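# Grip the pan and hold it raised above the hot plate

## Task

Grasp the pan and raise the whole of it at least about three finger-widths above where it rested on the hot plate, then keep it steady in the air without releasing it.

## Robot and tools

Robot: a single six-joint arm with a parallel two-finger gripper. Joints in column order are J1 waist, J2 shoulder, J3 elbow, J4 forearm roll, J5 wrist pitch, J6 wrist roll. The fingers point along the gripper's +z axis and close along its x axis. A flat block about 9 cm long sticks out from the last joint's axis toward the gripper's -y side and turns with the hand, so keep it clear of the pan, the hot plate and the table. Turning only J6 swings the point between the pads on a 25 mm circle.

Frame: the scene frame has its origin on the table top under the arm base, +z up, +x forward, +y to the left when facing +x. The base may be slightly tilted. end_effector_position (metres) is the point midway between the finger pads; the fingertips go 17.5 mm past it. end_effector_quat_wxyz gives orientation. The reported hand position drifts from the truth, more so when the arm reaches far.

Tool execute_actions, argument actions: a list holding zero or one item. An empty list just returns the current state. A wait item is {"steps": N} with N up to 300 control steps (1/30 s each); it sends nothing new. A motion item is {"rows": [...], "steps": N} with N from 1 to 15 (default 15). Each row is one list of 9 numbers for the single arm, applied for one step, the last row repeating if rows run out. Order: J1..J6 as absolute target joint angles in radians (same convention as the Joint positions line, not offsets), then gripper position, gripper force_limit, gripper speed, each scaled -1 to 1. Joint ranges (rad): waist -3.491..3.491, shoulder -3.140..3.140, elbow -1.187..4.328, forearm roll -3.316..3.316, wrist pitch -3.140..3.140, wrist roll -3.927..3.927. A target more than 0.010 past a range end and beyond the joint's current angle gets the whole call refused; real ends may differ by 0.010, and overshooting targets are clipped, reported as "joint sent to its limit" (possibly for an earlier action). Optional pictures (boolean) turns camera images on or off.

Motion limits: targets move no faster than 2.62 rad/s (waist, shoulder), 3.14 (elbow), 3.93 (wrist joints), ramp up over 0.5 s, and all joints are timed to arrive together. Each step's target stays within 0.805 rad (waist, shoulder), 0.966 (elbow) or 1.21 (wrist joints) of the measured angle, and is pulled back if it would move the gripper more than 70 mm from where it is. So large moves take several calls. Between calls the arm keeps heading to the last row sent until it essentially stops.

Gripper: position +1 is open (50 mm gap); pads meet near -0.65; send -1 to close until something blocks the fingers. force_limit: -1 about 20 N per pad, 0 about 102 N, +1 about 185 N (actual up to ~17% more). speed: -1 = 20 mm/s, 0 = 85, +1 = 150. New force or speed only applies when position changes by at least 0.01; to soften a grip, open first. object_status: 0 moving, 1 blocked while opening, 2 blocked while closing (a grip), 3 reached target or pads met (usually nothing held). Any new position value resets it to 0 briefly. Keep -1 and confirm 2 before lifting. With force_limit -1 the status can stay 2 even after losing the object, and grips on an immovable off-centre object fade. Opening in mm is about (250 - position_measured) x 0.202.

Result lines: state with pose, Joint positions and Joint velocities (rad, rad/s, column order), gripper status, Flange force (outside force on the hand including held weight; noisy, "no reading" near singularities or at start). "joint command not followed" means the clearance check altered targets. HELD marks steps where the row was not fully sent. MOTOR HOT warns of heating under load; OVER-TEMPERATURE FAULT brakes the arm until it cools. TORQUE FAULT or FORCE FAULT (contact torque at a joint's load limit: 142 N m for J1-J3, 35.6 for J4-J6, held weight included; or 150 N outside force) halts the arm for 10 s and drops the rest of the call.

Tool zoom_image: camera "cam_high" or "cam_wrist", region [x0, y0, x1, y1] in pixels of that 504x504 image, top-left origin, at most 504 by 504. Gives a closer look. Calibration for both cameras (K, distortion, T_world_to_cam) is supplied and may be slightly off.

Tool finished_scene: argument scene, the number of the current scene. Irreversible; call only once the pan is gripped, lifted enough and held steady. The result tells whether it succeeded and gives the next task if any.

Suggested order: look, locate the pan handle in both cameras, open the gripper, approach above the handle, descend, close with -1, check status 2, lift smoothly by several centimetres, then wait and verify it stays up before finishing. The simulation runs while you reply, and brief tugs may act on the held pan. Avoid knocking anything off the table, slamming, hard pushes against the hot plate, and dropping or letting the pan slip.

Each tool is called in YAML: its name, and indented under it one key for each argument.

## Session

execute_actions:
  actions: []

Scene clock: 0.00 s of 4600.00 s.
end_effector_position=(+0.3188, -0.2871, +0.3287) position_measured=3 object_status=3 end_effector_quat_wxyz=(-0.008, +0.722, +0.659, +0.213)
Joint positions: [-0.789  0.028  0.19  -0.437 -1.702  0.594]
Joint velocities: [-0.    -0.001 -0.002  0.     0.    -0.   ]
Flange force (N, the push that the arm receives, along the gripper's own x y z axes): no reading

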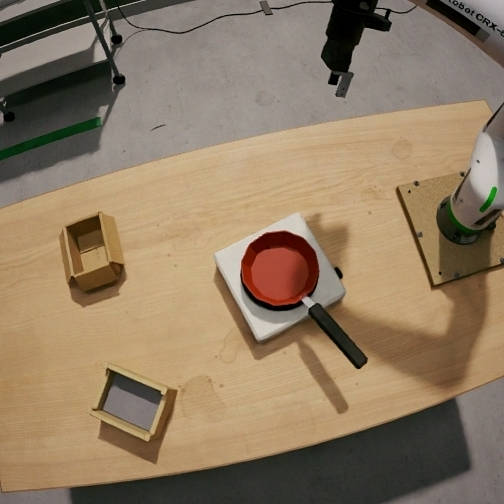

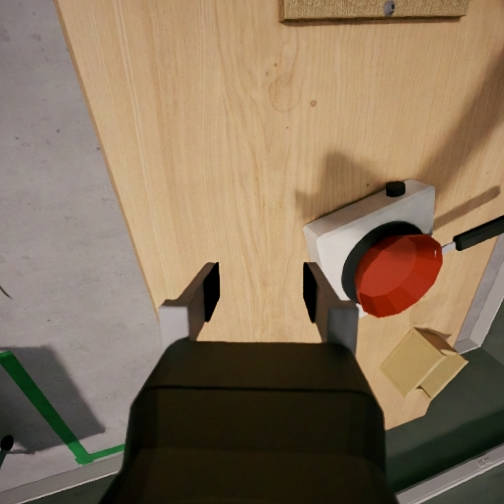

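execute_actions:
  actions:
    - {"rows":[[-0.789,0.028,0.19,0,-1.5708,0,1,0,0]]}

execute_actions:
  actions:
    - {"rows":[[0,0.028,0.19,0,-1.5708,0,1,0,0]]}

execute_actions:
  actions:
    - {"steps":20}

Scene clock: 20.10 s of 4600.00 s.
end_effector_position=(+0.2577, -0.3969, +0.3543) position_measured=3 object_status=3 end_effector_quat_wxyz=(+0.062, +0.900, +0.429, +0.048)
Joint positions: [-0.789  0.028  0.19  -0.048 -1.585  0.065]
Joint velocities: [-0.001  0.001  0.001  0.666  0.199 -0.9  ]
Flange force (N, the push that the arm receives, along the gripper's own x y z axes): [0.8 -3.7 2.3]
Steps of this call (steps 1 to 90: nothing new was sent; then 16.60 s passed at rest; steps 91 to 105: all 15 steps of this action). Readings (joint positions | what the end effector reports):
91: [-0.789 0.028 0.190 -0.437 -1.702 0.594] | position_measured=3 object_status=3
92: [-0.789 0.028 0.190 -0.433 -1.701 0.588] | position_measured=3 object_status=3
94: [-0.789 0.028 0.190 -0.405 -1.692 0.550] | position_measured=3 object_status=3
98: [-0.789 0.028 0.190 -0.278 -1.654 0.377] | position_measured=3 object_status=3
105: the state above
camera_calibration (this result's frames):
cam_wrist: T_world_to_cam=[[0.676138, 0.736663, -0.0128064, 0.134563], [0.696229, -0.633147, 0.338216, -0.528144], [0.241043, -0.237597, -0.940981, 0.324439], [0, 0, 0, 1]] pos_world=[0.198522, -0.356435, 0.485641]

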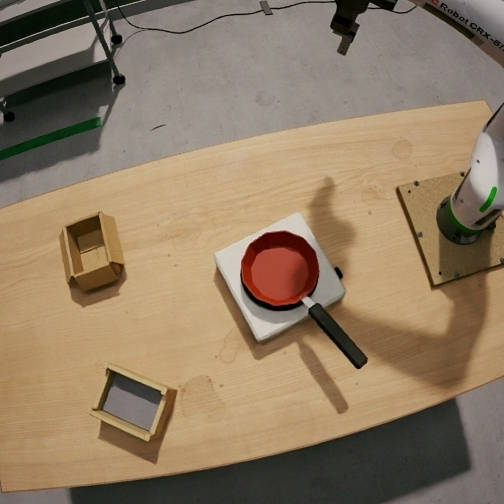

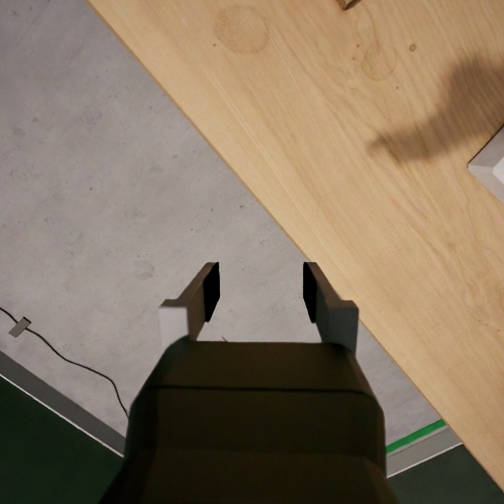

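Scene clock: 20.60 s of 4600.00 s.
end_effector_position=(+0.3672, -0.3079, +0.3587) position_measured=3 object_status=3 end_effector_quat_wxyz=(+0.067, +0.838, +0.540, +0.044)
Joint positions: [-0.47   0.028  0.19  -0.009 -1.575  0.007]
Joint velocities: [ 0.784  0.    -0.002  0.014  0.007 -0.011]
Flange force (N, the push that the arm receives, along the gripper's own x y z axes): [2.4 0.0 5.0]
Steps of this call (steps 1 to 15: all 15 steps of this action). Readings (joint positions | what the end effector reports):
1: [-0.789 0.028 0.190 -0.028 -1.579 0.038] | position_measured=3 object_status=3
2: [-0.785 0.028 0.190 -0.015 -1.576 0.019] | position_measured=3 object_status=3
4: [-0.761 0.028 0.190 -0.011 -1.576 0.007] | position_measured=3 object_status=3
8: [-0.657 0.028 0.190 -0.012 -1.576 0.009] | position_measured=3 object_status=3
15: the state above
camera_calibration (this result's frames):
cam_wrist: T_world_to_cam=[[0.468996, 0.88215, -0.0430651, 0.126658], [0.835373, -0.427243, 0.345855, -0.539983], [0.286697, -0.19818, -0.937299, 0.317393], [0, 0, 0, 1]] pos_world=[0.30069, -0.279534, 0.489703]

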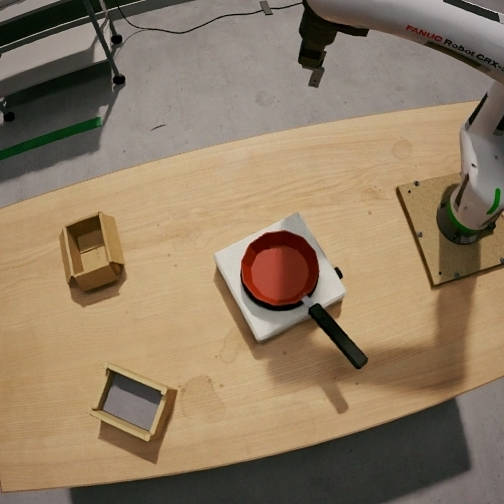

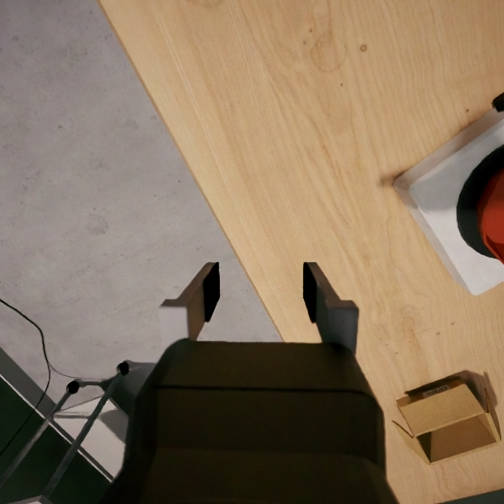

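Scene clock: 21.27 s of 4600.00 s.
end_effector_position=(+0.4687, -0.1116, +0.3587) position_measured=3 object_status=3 end_effector_quat_wxyz=(+0.058, +0.692, +0.717, +0.056)
Joint positions: [-0.002  0.028  0.19  -0.    -1.571  0.   ]
Joint velocities: [ 0.086 -0.    -0.     0.002 -0.    -0.001]
Flange force (N, the push that the arm receives, along the gripper's own x y z axes): [17.0 1.0 4.0]
Steps of this call (steps 1 to 20: the robot went on to your last target). Readings (joint positions | what the end effector reports):
1: [-0.444 0.028 0.190 -0.008 -1.574 0.006] | position_measured=3 object_status=3
2: [-0.417 0.028 0.190 -0.008 -1.574 0.006] | position_measured=3 object_status=3
4: [-0.364 0.028 0.190 -0.007 -1.574 0.005] | position_measured=3 object_status=3
8: [-0.258 0.028 0.190 -0.005 -1.573 0.004] | position_measured=3 object_status=3
20: the state above
camera_calibration (this result's frames):
cam_wrist: T_world_to_cam=[[0.0286324, 0.998319, -0.0503891, 0.127872], [0.93776, -0.00937314, 0.347157, -0.542666], [0.346101, -0.0571928, -0.936452, 0.314787], [0, 0, 0, 1]] pos_world=[0.396281, -0.11474, 0.489617]

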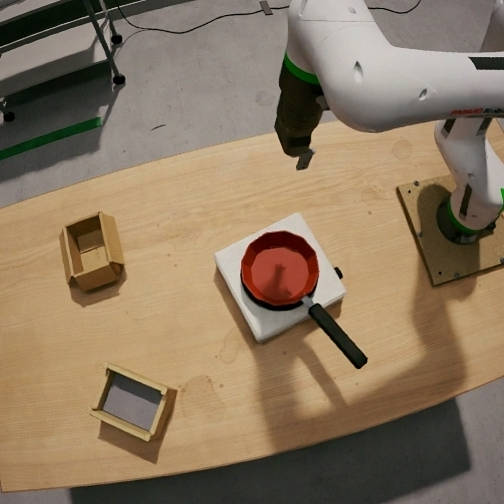

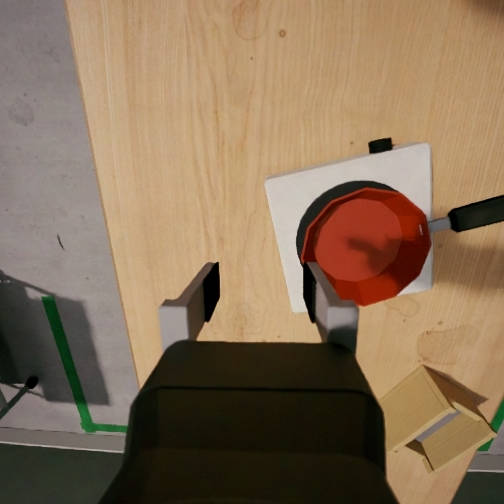

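execute_actions:
  actions:
    - {"rows":[[0.62,0.124,-0.187,0,-1.26,-1.72,1,0,0]]}
  pictures: false

execute_actions:
  actions:
    - {"steps":25}

Scene clock: 46.57 s of 4600.00 s.
end_effector_position=(+0.4825, +0.0126, +0.2811) position_measured=3 object_status=3 end_effector_quat_wxyz=(+0.021, +0.790, +0.611, +0.045)
Joint positions: [ 0.231  0.064  0.05  -0.    -1.455 -0.524]
Joint velocities: [ 0.524  0.082 -0.319  0.     0.261 -1.471]
Flange force (N, the push that the arm receives, along the gripper's own x y z axes): [-0.1 -4.9 5.5]
Steps of this call (steps 1 to 30: the robot went on to your last target; steps 31 to 100: nothing new was sent; then 21.47 s passed at rest; steps 101 to 115: all 15 steps of this action). Readings (joint positions | what the end effector reports):
101: [0.000 0.028 0.190 -0.000 -1.571 -0.001] | position_measured=3 object_status=3
102: [0.003 0.028 0.189 -0.000 -1.569 -0.007] | position_measured=3 object_status=3
104: [0.023 0.031 0.177 -0.000 -1.559 -0.044] | position_measured=3 object_status=3
108: [0.101 0.044 0.129 -0.000 -1.520 -0.203] | position_measured=3 object_status=3
115: the state above

Scene clock: 47.40 s of 4600.00 s.
end_effector_position=(+0.4316, +0.2007, +0.1530) position_measured=3 object_status=3 end_effector_quat_wxyz=(+0.003, +0.968, +0.252, -0.001)
Joint positions: [ 0.619  0.124 -0.187 -0.    -1.26  -1.718]
Joint velocities: [ 0.028  0.004 -0.015  0.     0.014 -0.087]
Flange force (N, the push that the arm receives, along the gripper's own x y z axes): [3.3 -9.4 6.5]
Steps of this call (steps 1 to 25: the robot went on to your last target). Readings (joint positions | what the end effector reports):
1: [0.249 0.066 0.039 -0.000 -1.446 -0.575] | position_measured=3 object_status=3
2: [0.266 0.069 0.028 -0.000 -1.437 -0.627] | position_measured=3 object_status=3
4: [0.301 0.075 0.007 -0.000 -1.420 -0.734] | position_measured=3 object_status=3
8: [0.372 0.085 -0.036 -0.000 -1.385 -0.952] | position_measured=3 object_status=3
25: the state above
camera_calibration (this result's frames):
cam_wrist: T_world_to_cam=[[0.897367, 0.437482, -0.0578136, -0.454416], [0.439857, -0.876217, 0.196902, -0.0217467], [0.035484, -0.202123, -0.978717, 0.322465], [0, 0, 0, 1]] pos_world=[0.4059, 0.244922, 0.293612]

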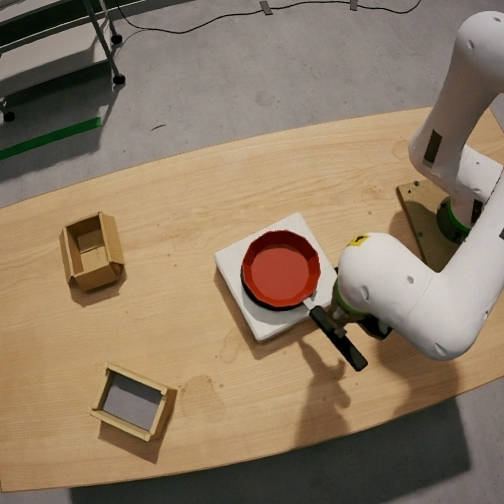

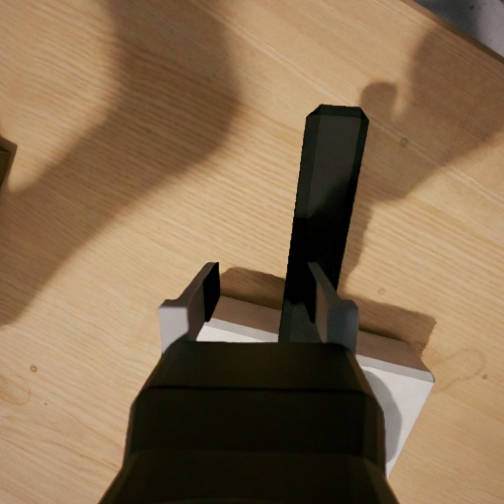

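execute_actions:
  actions:
    - {"rows":[[0.61,0.184,-0.07,0,-1.317,-1.75,1,0,0]]}
  pictures: false

execute_actions:
  actions:
    - {"steps":8}

Scene clock: 77.13 s of 4600.00 s.
end_effector_position=(+0.4589, +0.2158, +0.1724) position_measured=3 object_status=3 end_effector_quat_wxyz=(+0.003, +0.973, +0.232, -0.001)
Joint positions: [ 0.61   0.184 -0.07   0.    -1.317 -1.75 ]
Joint velocities: [-0.     0.001  0.003 -0.     0.002 -0.   ]
Flange force (N, the push that the arm receives, along the gripper's own x y z axes): [-3.6 -1.0 3.8]
Steps of this call (steps 1 to 30: the robot went on to your last target; steps 31 to 100: nothing new was sent; then 25.90 s passed at rest; steps 101 to 115: all 15 steps of this action). Readings (joint positions | what the end effector reports):
101: [0.620 0.124 -0.187 0.000 -1.260 -1.720] | position_measured=3 object_status=3
102: [0.620 0.127 -0.183 0.000 -1.262 -1.721] | position_measured=3 object_status=3
104: [0.617 0.142 -0.152 0.000 -1.277 -1.729] | position_measured=3 object_status=3
108: [0.611 0.180 -0.077 0.000 -1.313 -1.748] | position_measured=3 object_status=3
115: the state above

Scene clock: 77.40 s of 4600.00 s.
end_effector_position=(+0.4590, +0.2158, +0.1724) position_measured=3 object_status=3 end_effector_quat_wxyz=(+0.003, +0.973, +0.232, -0.001)
Joint positions: [ 0.61   0.184 -0.07   0.    -1.317 -1.75 ]
Joint velocities: [-0.001 -0.     0.001 -0.001  0.    -0.   ]
Flange force (N, the push that the arm receives, along the gripper's own x y z axes): [-3.1 -1.9 3.7]
Steps of this call (steps 1 to 8: the robot went on to your last target). Readings (joint positions | what the end effector reports):
1: [0.610 0.184 -0.070 0.000 -1.317 -1.750] | position_measured=3 object_status=3
2: [0.610 0.184 -0.070 0.000 -1.317 -1.750] | position_measured=3 object_status=3
4: [0.610 0.184 -0.070 0.000 -1.317 -1.750] | position_measured=3 object_status=3
8: the state above
camera_calibration (this result's frames):
cam_wrist: T_world_to_cam=[[0.914723, 0.399935, -0.0577352, -0.484357], [0.40316, -0.893635, 0.197178, -0.00379362], [0.0272642, -0.20364, -0.978666, 0.347673], [0, 0, 0, 1]] pos_world=[0.435103, 0.261121, 0.313039]

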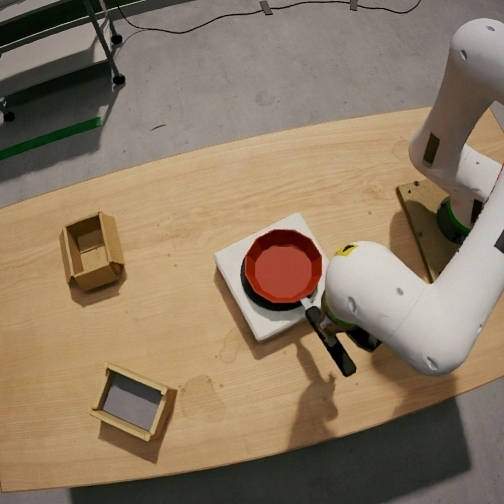

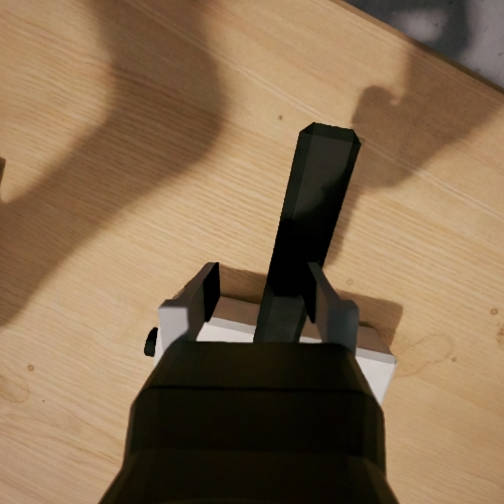

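zoom_image:
  camera: "cam_high"
  region: [200, 200, 420, 420]

zoom_image:
  camera: "cam_wrist"
  region: [130, 100, 430, 400]

Region (200, 200, 420, 420) of cam_high's 504x504 image, scaled by 2.291, with more detail than that image has.

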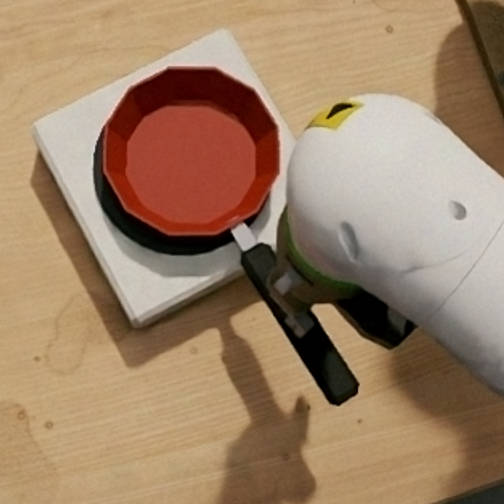

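Region (130, 100, 430, 400) of cam_wrist's 504x504 image, scaled by 1.680, with more detail than that image has.

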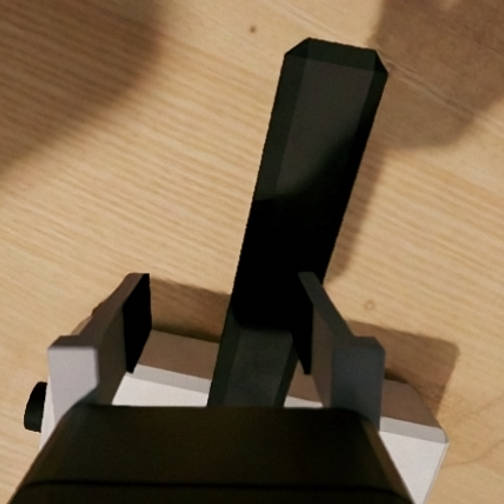

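execute_actions:
  actions:
    - {"rows":[[0.557,0.217,-0.031,0,-1.323,-1.847,1,0,0]]}

Scene clock: 99.23 s of 4600.00 s.
end_effector_position=(+0.4834, +0.1999, +0.1723) position_measured=3 object_status=3 end_effector_quat_wxyz=(+0.003, +0.987, +0.159, -0.001)
Joint positions: [ 0.557  0.217 -0.031 -0.    -1.323 -1.847]
Joint velocities: [-0.    -0.    -0.001 -0.     0.    -0.001]
Flange force (N, the push that the arm receives, along the gripper's own x y z axes): [-3.5 -2.7 3.4]
Steps of this call (steps 1 to 15: the robot went on to your last target; steps 16 to 90: nothing new was sent; then 18.33 s passed at rest; steps 91 to 105: all 15 steps of this action). Readings (joint positions | what the end effector reports):
91: [0.610 0.184 -0.070 -0.000 -1.317 -1.751] | position_measured=3 object_status=3
92: [0.606 0.186 -0.067 -0.000 -1.317 -1.757] | position_measured=3 object_status=3
94: [0.586 0.199 -0.053 -0.000 -1.320 -1.793] | position_measured=3 object_status=3
98: [0.558 0.216 -0.032 -0.000 -1.323 -1.845] | position_measured=3 object_status=3
105: the state above
camera_calibration (this result's frames):
cam_wrist: T_world_to_cam=[[0.964251, 0.258786, -0.0570146, -0.496237], [0.264978, -0.943828, 0.19742, 0.0489683], [-0.00272236, -0.20547, -0.97866, 0.358496], [0, 0, 0, 1]] pos_world=[0.466497, 0.248297, 0.312886]

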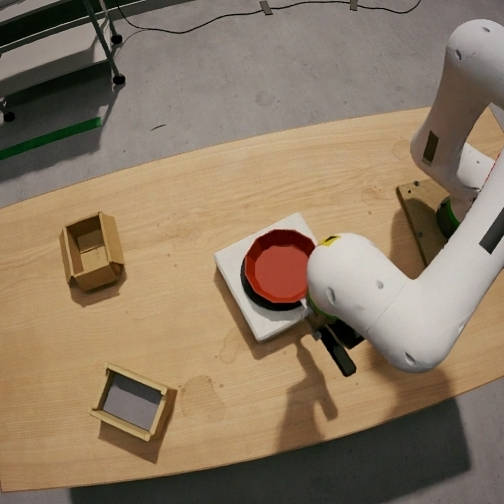

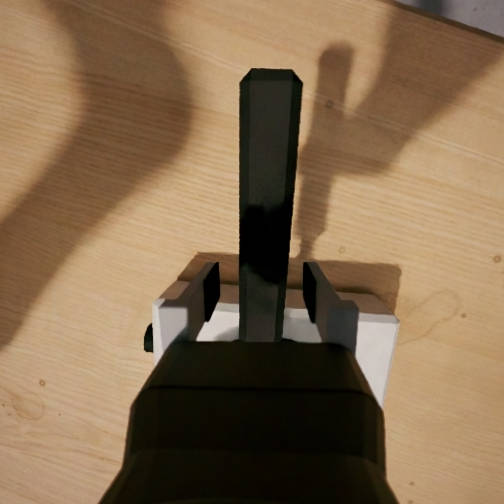

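execute_actions:
  actions:
    - {"rows":[[0.557,0.2463,-0.097,0,-1.228,-1.847,1,0,0]]}

Scene clock: 102.90 s of 4600.00 s.
end_effector_position=(+0.4832, +0.1994, +0.1304) position_measured=3 object_status=3 end_effector_quat_wxyz=(+0.003, +0.987, +0.159, -0.001)
Joint positions: [ 0.557  0.246 -0.097  0.    -1.228 -1.847]
Joint velocities: [-0.001  0.    -0.001  0.     0.    -0.   ]
Flange force (N, the push that the arm receives, along the gripper's own x y z axes): [-1.3 -1.4 2.9]
Steps of this call (steps 1 to 15: the robot went on to your last target; steps 16 to 90: nothing new was sent; then 0.17 s passed at rest; steps 91 to 105: all 15 steps of this action). Readings (joint positions | what the end effector reports):
91: [0.557 0.217 -0.031 0.000 -1.323 -1.847] | position_measured=3 object_status=3
92: [0.557 0.219 -0.035 0.000 -1.317 -1.847] | position_measured=3 object_status=3
94: [0.557 0.230 -0.060 0.000 -1.280 -1.847] | position_measured=3 object_status=3
98: [0.557 0.246 -0.095 0.000 -1.230 -1.847] | position_measured=3 object_status=3
105: the state above
camera_calibration (this result's frames):
cam_wrist: T_world_to_cam=[[0.964262, 0.258716, -0.0571463, -0.498251], [0.264937, -0.943792, 0.197647, 0.0568212], [-0.00279975, -0.205724, -0.978606, 0.317506], [0, 0, 0, 1]] pos_world=[0.466279, 0.247851, 0.271009]

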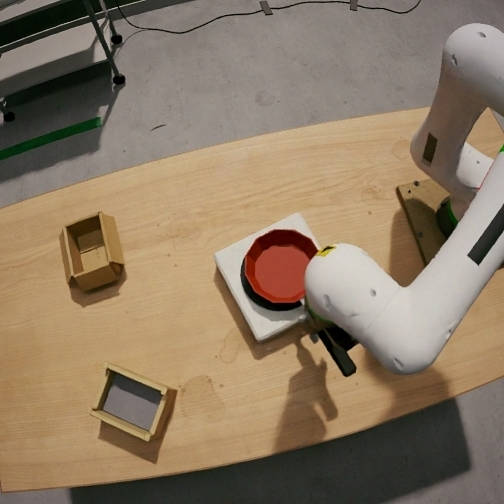

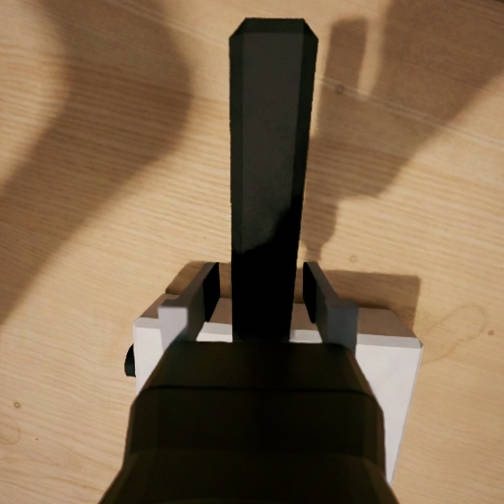

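execute_actions:
  actions:
    - {"rows":[[0.557,0.2463,-0.097,0,-1.228,-1.847,-1,1,0.5]]}

Scene clock: 108.17 s of 4600.00 s.
end_effector_position=(+0.4831, +0.1995, +0.1303) position_measured=99 object_status=2 end_effector_quat_wxyz=(+0.003, +0.987, +0.158, -0.001)
Joint positions: [ 0.557  0.246 -0.097 -0.    -1.228 -1.847]
Joint velocities: [ 0.     0.    -0.    -0.    -0.002 -0.   ]
Flange force (N, the push that the arm receives, along the gripper's own x y z axes): [-2.7 -2.5 2.2]
Steps of this call (steps 1 to 15: the robot went on to your last target; steps 16 to 90: nothing new was sent; then 1.77 s passed at rest; steps 91 to 105: all 15 steps of this action). Readings (joint positions | what the end effector reports):
91: [0.557 0.246 -0.097 -0.000 -1.228 -1.847] | position_measured=15 object_status=0
92: [0.557 0.246 -0.097 -0.000 -1.228 -1.847] | position_measured=34 object_status=0
94: [0.557 0.246 -0.097 -0.000 -1.228 -1.847] | position_measured=73 object_status=0
98: [0.557 0.246 -0.097 -0.000 -1.228 -1.847] | position_measured=99 object_status=0
105: the state above
camera_calibration (this result's frames):
cam_wrist: T_world_to_cam=[[0.964291, 0.258562, -0.057345, -0.498141], [0.264827, -0.943852, 0.197509, 0.0569723], [-0.00305685, -0.205643, -0.978622, 0.317491], [0, 0, 0, 1]] pos_world=[0.466236, 0.247864, 0.270885]

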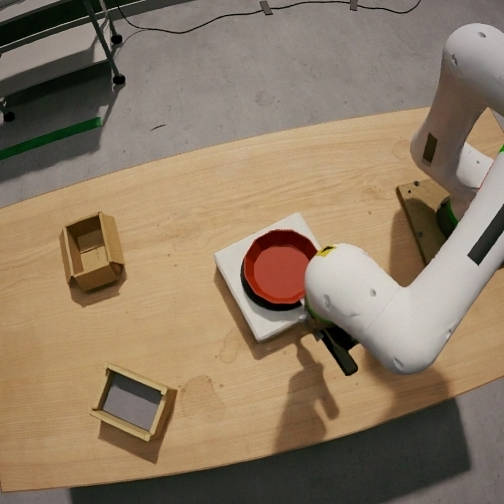

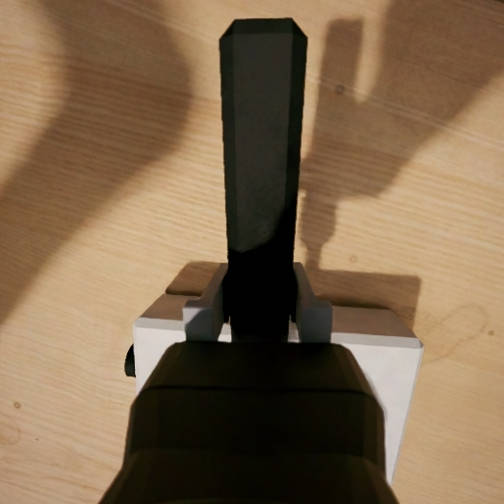

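execute_actions:
  actions:
    - {"rows":[[0.557,0.242,-0.082,0,-1.247,-1.847,-1,1,0.5],[0.557,0.238,-0.068,0,-1.265,-1.847,-1,1,0.5],[0.557,0.234,-0.053,0,-1.284,-1.847,-1,1,0.5],[0.557,0.23,-0.039,0,-1.302,-1.847,-1,1,0.5],[0.557,0.226,-0.024,0,-1.321,-1.847,-1,1,0.5],[0.557,0.222,-0.01,0,-1.339,-1.847,-1,1,0.5],[0.557,0.218,0.005,0,-1.358,-1.847,-1,1,0.5],[0.557,0.214,0.019,0,-1.376,-1.847,-1,1,0.5],[0.557,0.21,0.034,0,-1.395,-1.847,-1,1,0.5],[0.557,0.206,0.048,0,-1.413,-1.847,-1,1,0.5],[0.557,0.202,0.063,0,-1.432,-1.847,-1,1,0.5],[0.557,0.198,0.077,0,-1.45,-1.847,-1,1,0.5],[0.557,0.194,0.092,0,-1.469,-1.847,-1,1,0.5],[0.557,0.19,0.106,0,-1.487,-1.847,-1,1,0.5],[0.557,0.186,0.121,0,-1.506,-1.847,-1,1,0.5]]}
  pictures: false

execute_actions:
  actions:
    - {"steps":30}

Scene clock: 116.37 s of 4600.00 s.
end_effector_position=(+0.4857, +0.2016, +0.2251) position_measured=99 object_status=2 end_effector_quat_wxyz=(+0.003, +0.987, +0.159, -0.001)
Joint positions: [ 0.557  0.199  0.073  0.    -1.445 -1.847]
Joint velocities: [ 0.    -0.118  0.427  0.    -0.542 -0.   ]
Flange force (N, the push that the arm receives, along the gripper's own x y z axes): [-5.3 -1.2 13.0]
Steps of this call (steps 1 to 15: the robot went on to your last target; steps 16 to 90: nothing new was sent; then 4.70 s passed at rest; steps 91 to 105: all 15 steps of this action). Readings (joint positions | what the end effector reports):
91: [0.557 0.246 -0.097 0.000 -1.228 -1.847] | position_measured=99 object_status=2
92: [0.557 0.245 -0.093 0.000 -1.234 -1.847] | position_measured=99 object_status=2
94: [0.557 0.240 -0.076 0.000 -1.255 -1.847] | position_measured=99 object_status=2
98: [0.557 0.227 -0.027 0.000 -1.318 -1.847] | position_measured=99 object_status=2
105: the state above

Scene clock: 117.37 s of 4600.00 s.
end_effector_position=(+0.4834, +0.2002, +0.2524) position_measured=99 object_status=2 end_effector_quat_wxyz=(+0.003, +0.987, +0.159, -0.001)
Joint positions: [ 0.557  0.186  0.121 -0.    -1.506 -1.847]
Joint velocities: [ 0.     0.    -0.001  0.    -0.     0.   ]
Flange force (N, the push that the arm receives, along the gripper's own x y z axes): [-4.0 -2.8 11.5]
Steps of this call (steps 1 to 30: the robot went on to your last target). Readings (joint positions | what the end effector reports):
1: [0.557 0.195 0.087 0.000 -1.463 -1.847] | position_measured=99 object_status=2
2: [0.557 0.192 0.100 0.000 -1.479 -1.847] | position_measured=99 object_status=2
4: [0.557 0.187 0.116 0.000 -1.499 -1.847] | position_measured=99 object_status=2
8: [0.557 0.186 0.120 0.000 -1.505 -1.847] | position_measured=99 object_status=2
30: the state above
The arm was judged still, so your last target was given up. Only a new action makes it travel on or press farther. Fingers that are still opening or closing keep moving.
camera_calibration (this result's frames):
cam_wrist: T_world_to_cam=[[0.964268, 0.258728, -0.0569845, -0.491688], [0.264916, -0.943822, 0.197532, 0.0334321], [-0.00267612, -0.20557, -0.978639, 0.437009], [0, 0, 0, 1]] pos_world=[0.466431, 0.248604, 0.393052]

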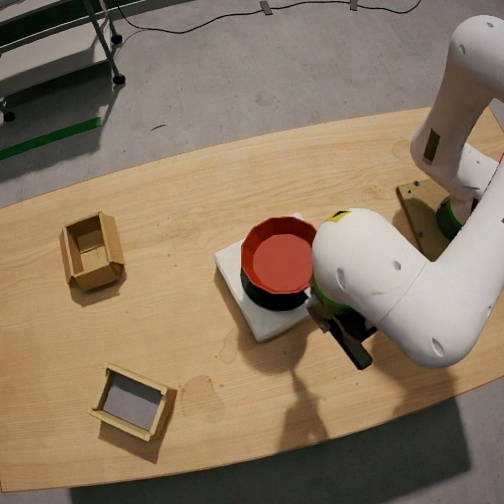

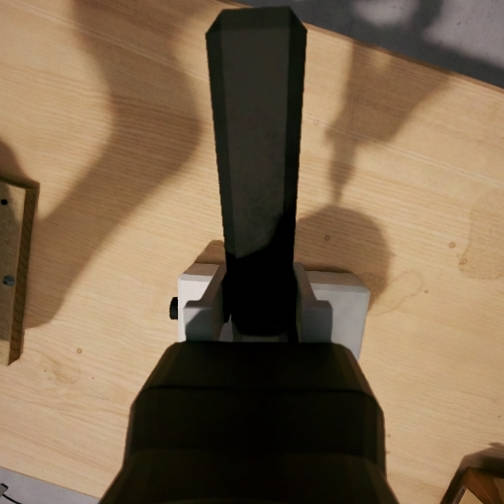

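execute_actions:
  actions:
    - {"steps":45}

Scene clock: 119.93 s of 4600.00 s.
end_effector_position=(+0.4834, +0.2002, +0.2524) position_measured=99 object_status=2 end_effector_quat_wxyz=(+0.003, +0.987, +0.159, -0.001)
Joint positions: [ 0.557  0.186  0.121 -0.    -1.506 -1.847]
Joint velocities: [ 0.001  0.     0.001 -0.    -0.001  0.   ]
Flange force (N, the push that the arm receives, along the gripper's own x y z axes): [-5.2 -2.2 11.9]
Steps of this call (steps 1 to 77: nothing new was sent). Readings (joint positions | what the end effector reports):
1: [0.557 0.186 0.121 -0.000 -1.506 -1.847] | position_measured=99 object_status=2
2: [0.557 0.186 0.121 -0.000 -1.506 -1.847] | position_measured=99 object_status=2
4: [0.557 0.186 0.121 -0.000 -1.506 -1.847] | position_measured=99 object_status=2
8: [0.557 0.186 0.121 -0.000 -1.506 -1.847] | position_measured=99 object_status=2
77: the state above
camera_calibration (this result's frames):
cam_wrist: T_world_to_cam=[[0.964268, 0.258728, -0.0569846, -0.491687], [0.264916, -0.943822, 0.197532, 0.0334322], [-0.00267625, -0.20557, -0.978639, 0.437009], [0, 0, 0, 1]] pos_world=[0.466431, 0.248603, 0.393052]

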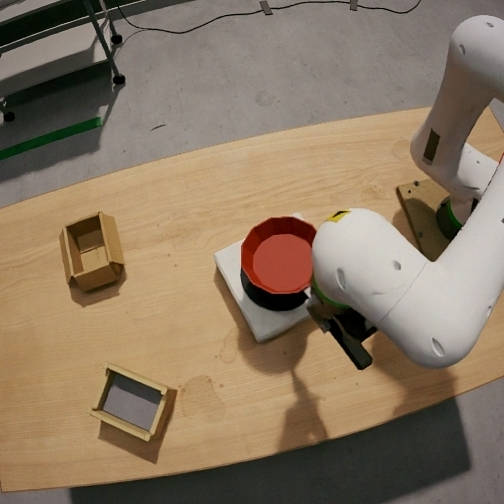

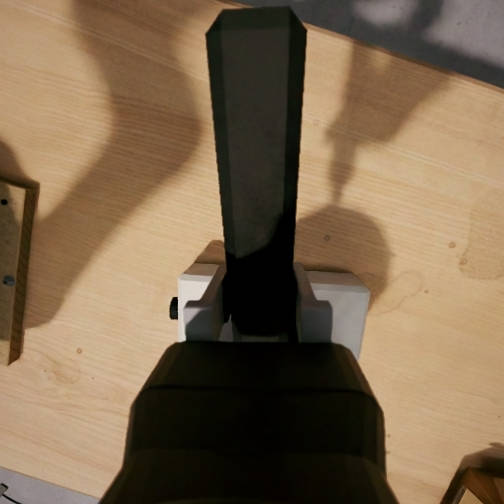

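execute_actions:
  actions:
    - {"rows":[[0.557,0.188,0.15,0,-1.535,-1.847,-1,1,0.5],[0.557,0.19,0.19,0,-1.57,-1.847,-1,1,0.5],[0.557,0.192,0.23,0,-1.61,-1.847,-1,1,0.5],[0.557,0.194,0.27,0,-1.65,-1.847,-1,1,0.5],[0.557,0.196,0.31,0,-1.685,-1.847,-1,1,0.5],[0.557,0.198,0.345,0,-1.72,-1.847,-1,1,0.5],[0.557,0.1996,0.37,0,-1.742,-1.847,-1,1,0.5]]}
  pictures: false

execute_actions:
  actions:
    - {"steps":30}

Scene clock: 127.10 s of 4600.00 s.
end_effector_position=(+0.4835, +0.2008, +0.3518) position_measured=99 object_status=2 end_effector_quat_wxyz=(+0.003, +0.987, +0.159, -0.001)
Joint positions: [ 0.557  0.2    0.369  0.    -1.741 -1.847]
Joint velocities: [-0.     0.007  0.013  0.001 -0.019 -0.   ]
Flange force (N, the push that the arm receives, along the gripper's own x y z axes): [-7.8 -0.7 8.4]
Steps of this call (steps 1 to 90: nothing new was sent; then 3.67 s passed at rest; steps 91 to 105: all 15 steps of this action). Readings (joint positions | what the end effector reports):
91: [0.557 0.186 0.121 -0.000 -1.506 -1.847] | position_measured=99 object_status=2
92: [0.557 0.186 0.126 -0.000 -1.511 -1.847] | position_measured=99 object_status=2
94: [0.557 0.188 0.156 -0.000 -1.540 -1.847] | position_measured=99 object_status=2
98: [0.557 0.194 0.266 -0.000 -1.644 -1.847] | position_measured=99 object_status=2
105: the state above

Scene clock: 128.10 s of 4600.00 s.
end_effector_position=(+0.4834, +0.2008, +0.3522) position_measured=99 object_status=2 end_effector_quat_wxyz=(+0.003, +0.987, +0.159, -0.001)
Joint positions: [ 0.557  0.2    0.37  -0.    -1.742 -1.847]
Joint velocities: [-0.     0.     0.002 -0.001 -0.    -0.   ]
Flange force (N, the push that the arm receives, along the gripper's own x y z axes): [-2.4 -1.4 10.9]
Steps of this call (steps 1 to 15: the robot went on to your last target; steps 16 to 30: nothing new was sent). Readings (joint positions | what the end effector reports):
1: [0.557 0.200 0.369 0.000 -1.741 -1.847] | position_measured=99 object_status=2
2: [0.557 0.200 0.369 0.000 -1.742 -1.847] | position_measured=99 object_status=2
4: [0.557 0.200 0.370 0.000 -1.742 -1.847] | position_measured=99 object_status=2
8: [0.557 0.200 0.370 0.000 -1.742 -1.847] | position_measured=99 object_status=2
30: the state above
The arm was judged still, so your last target was given up. Only a new action makes it travel on or press farther. Fingers that are still opening or closing keep moving.
camera_calibration (this result's frames):
cam_wrist: T_world_to_cam=[[0.96424, 0.258707, -0.0575466, -0.485973], [0.265011, -0.943757, 0.197717, 0.0140976], [-0.00315941, -0.205897, -0.978569, 0.535039], [0, 0, 0, 1]] pos_world=[0.466549, 0.249192, 0.492819]

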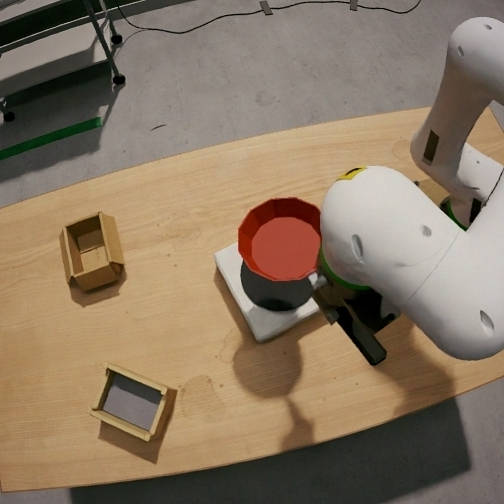

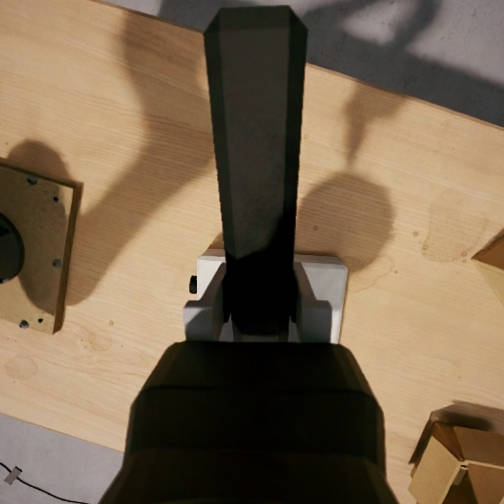

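Clearly lifted and stable.

finished_scene:
  scene: 1

The scene is finished: the task was done.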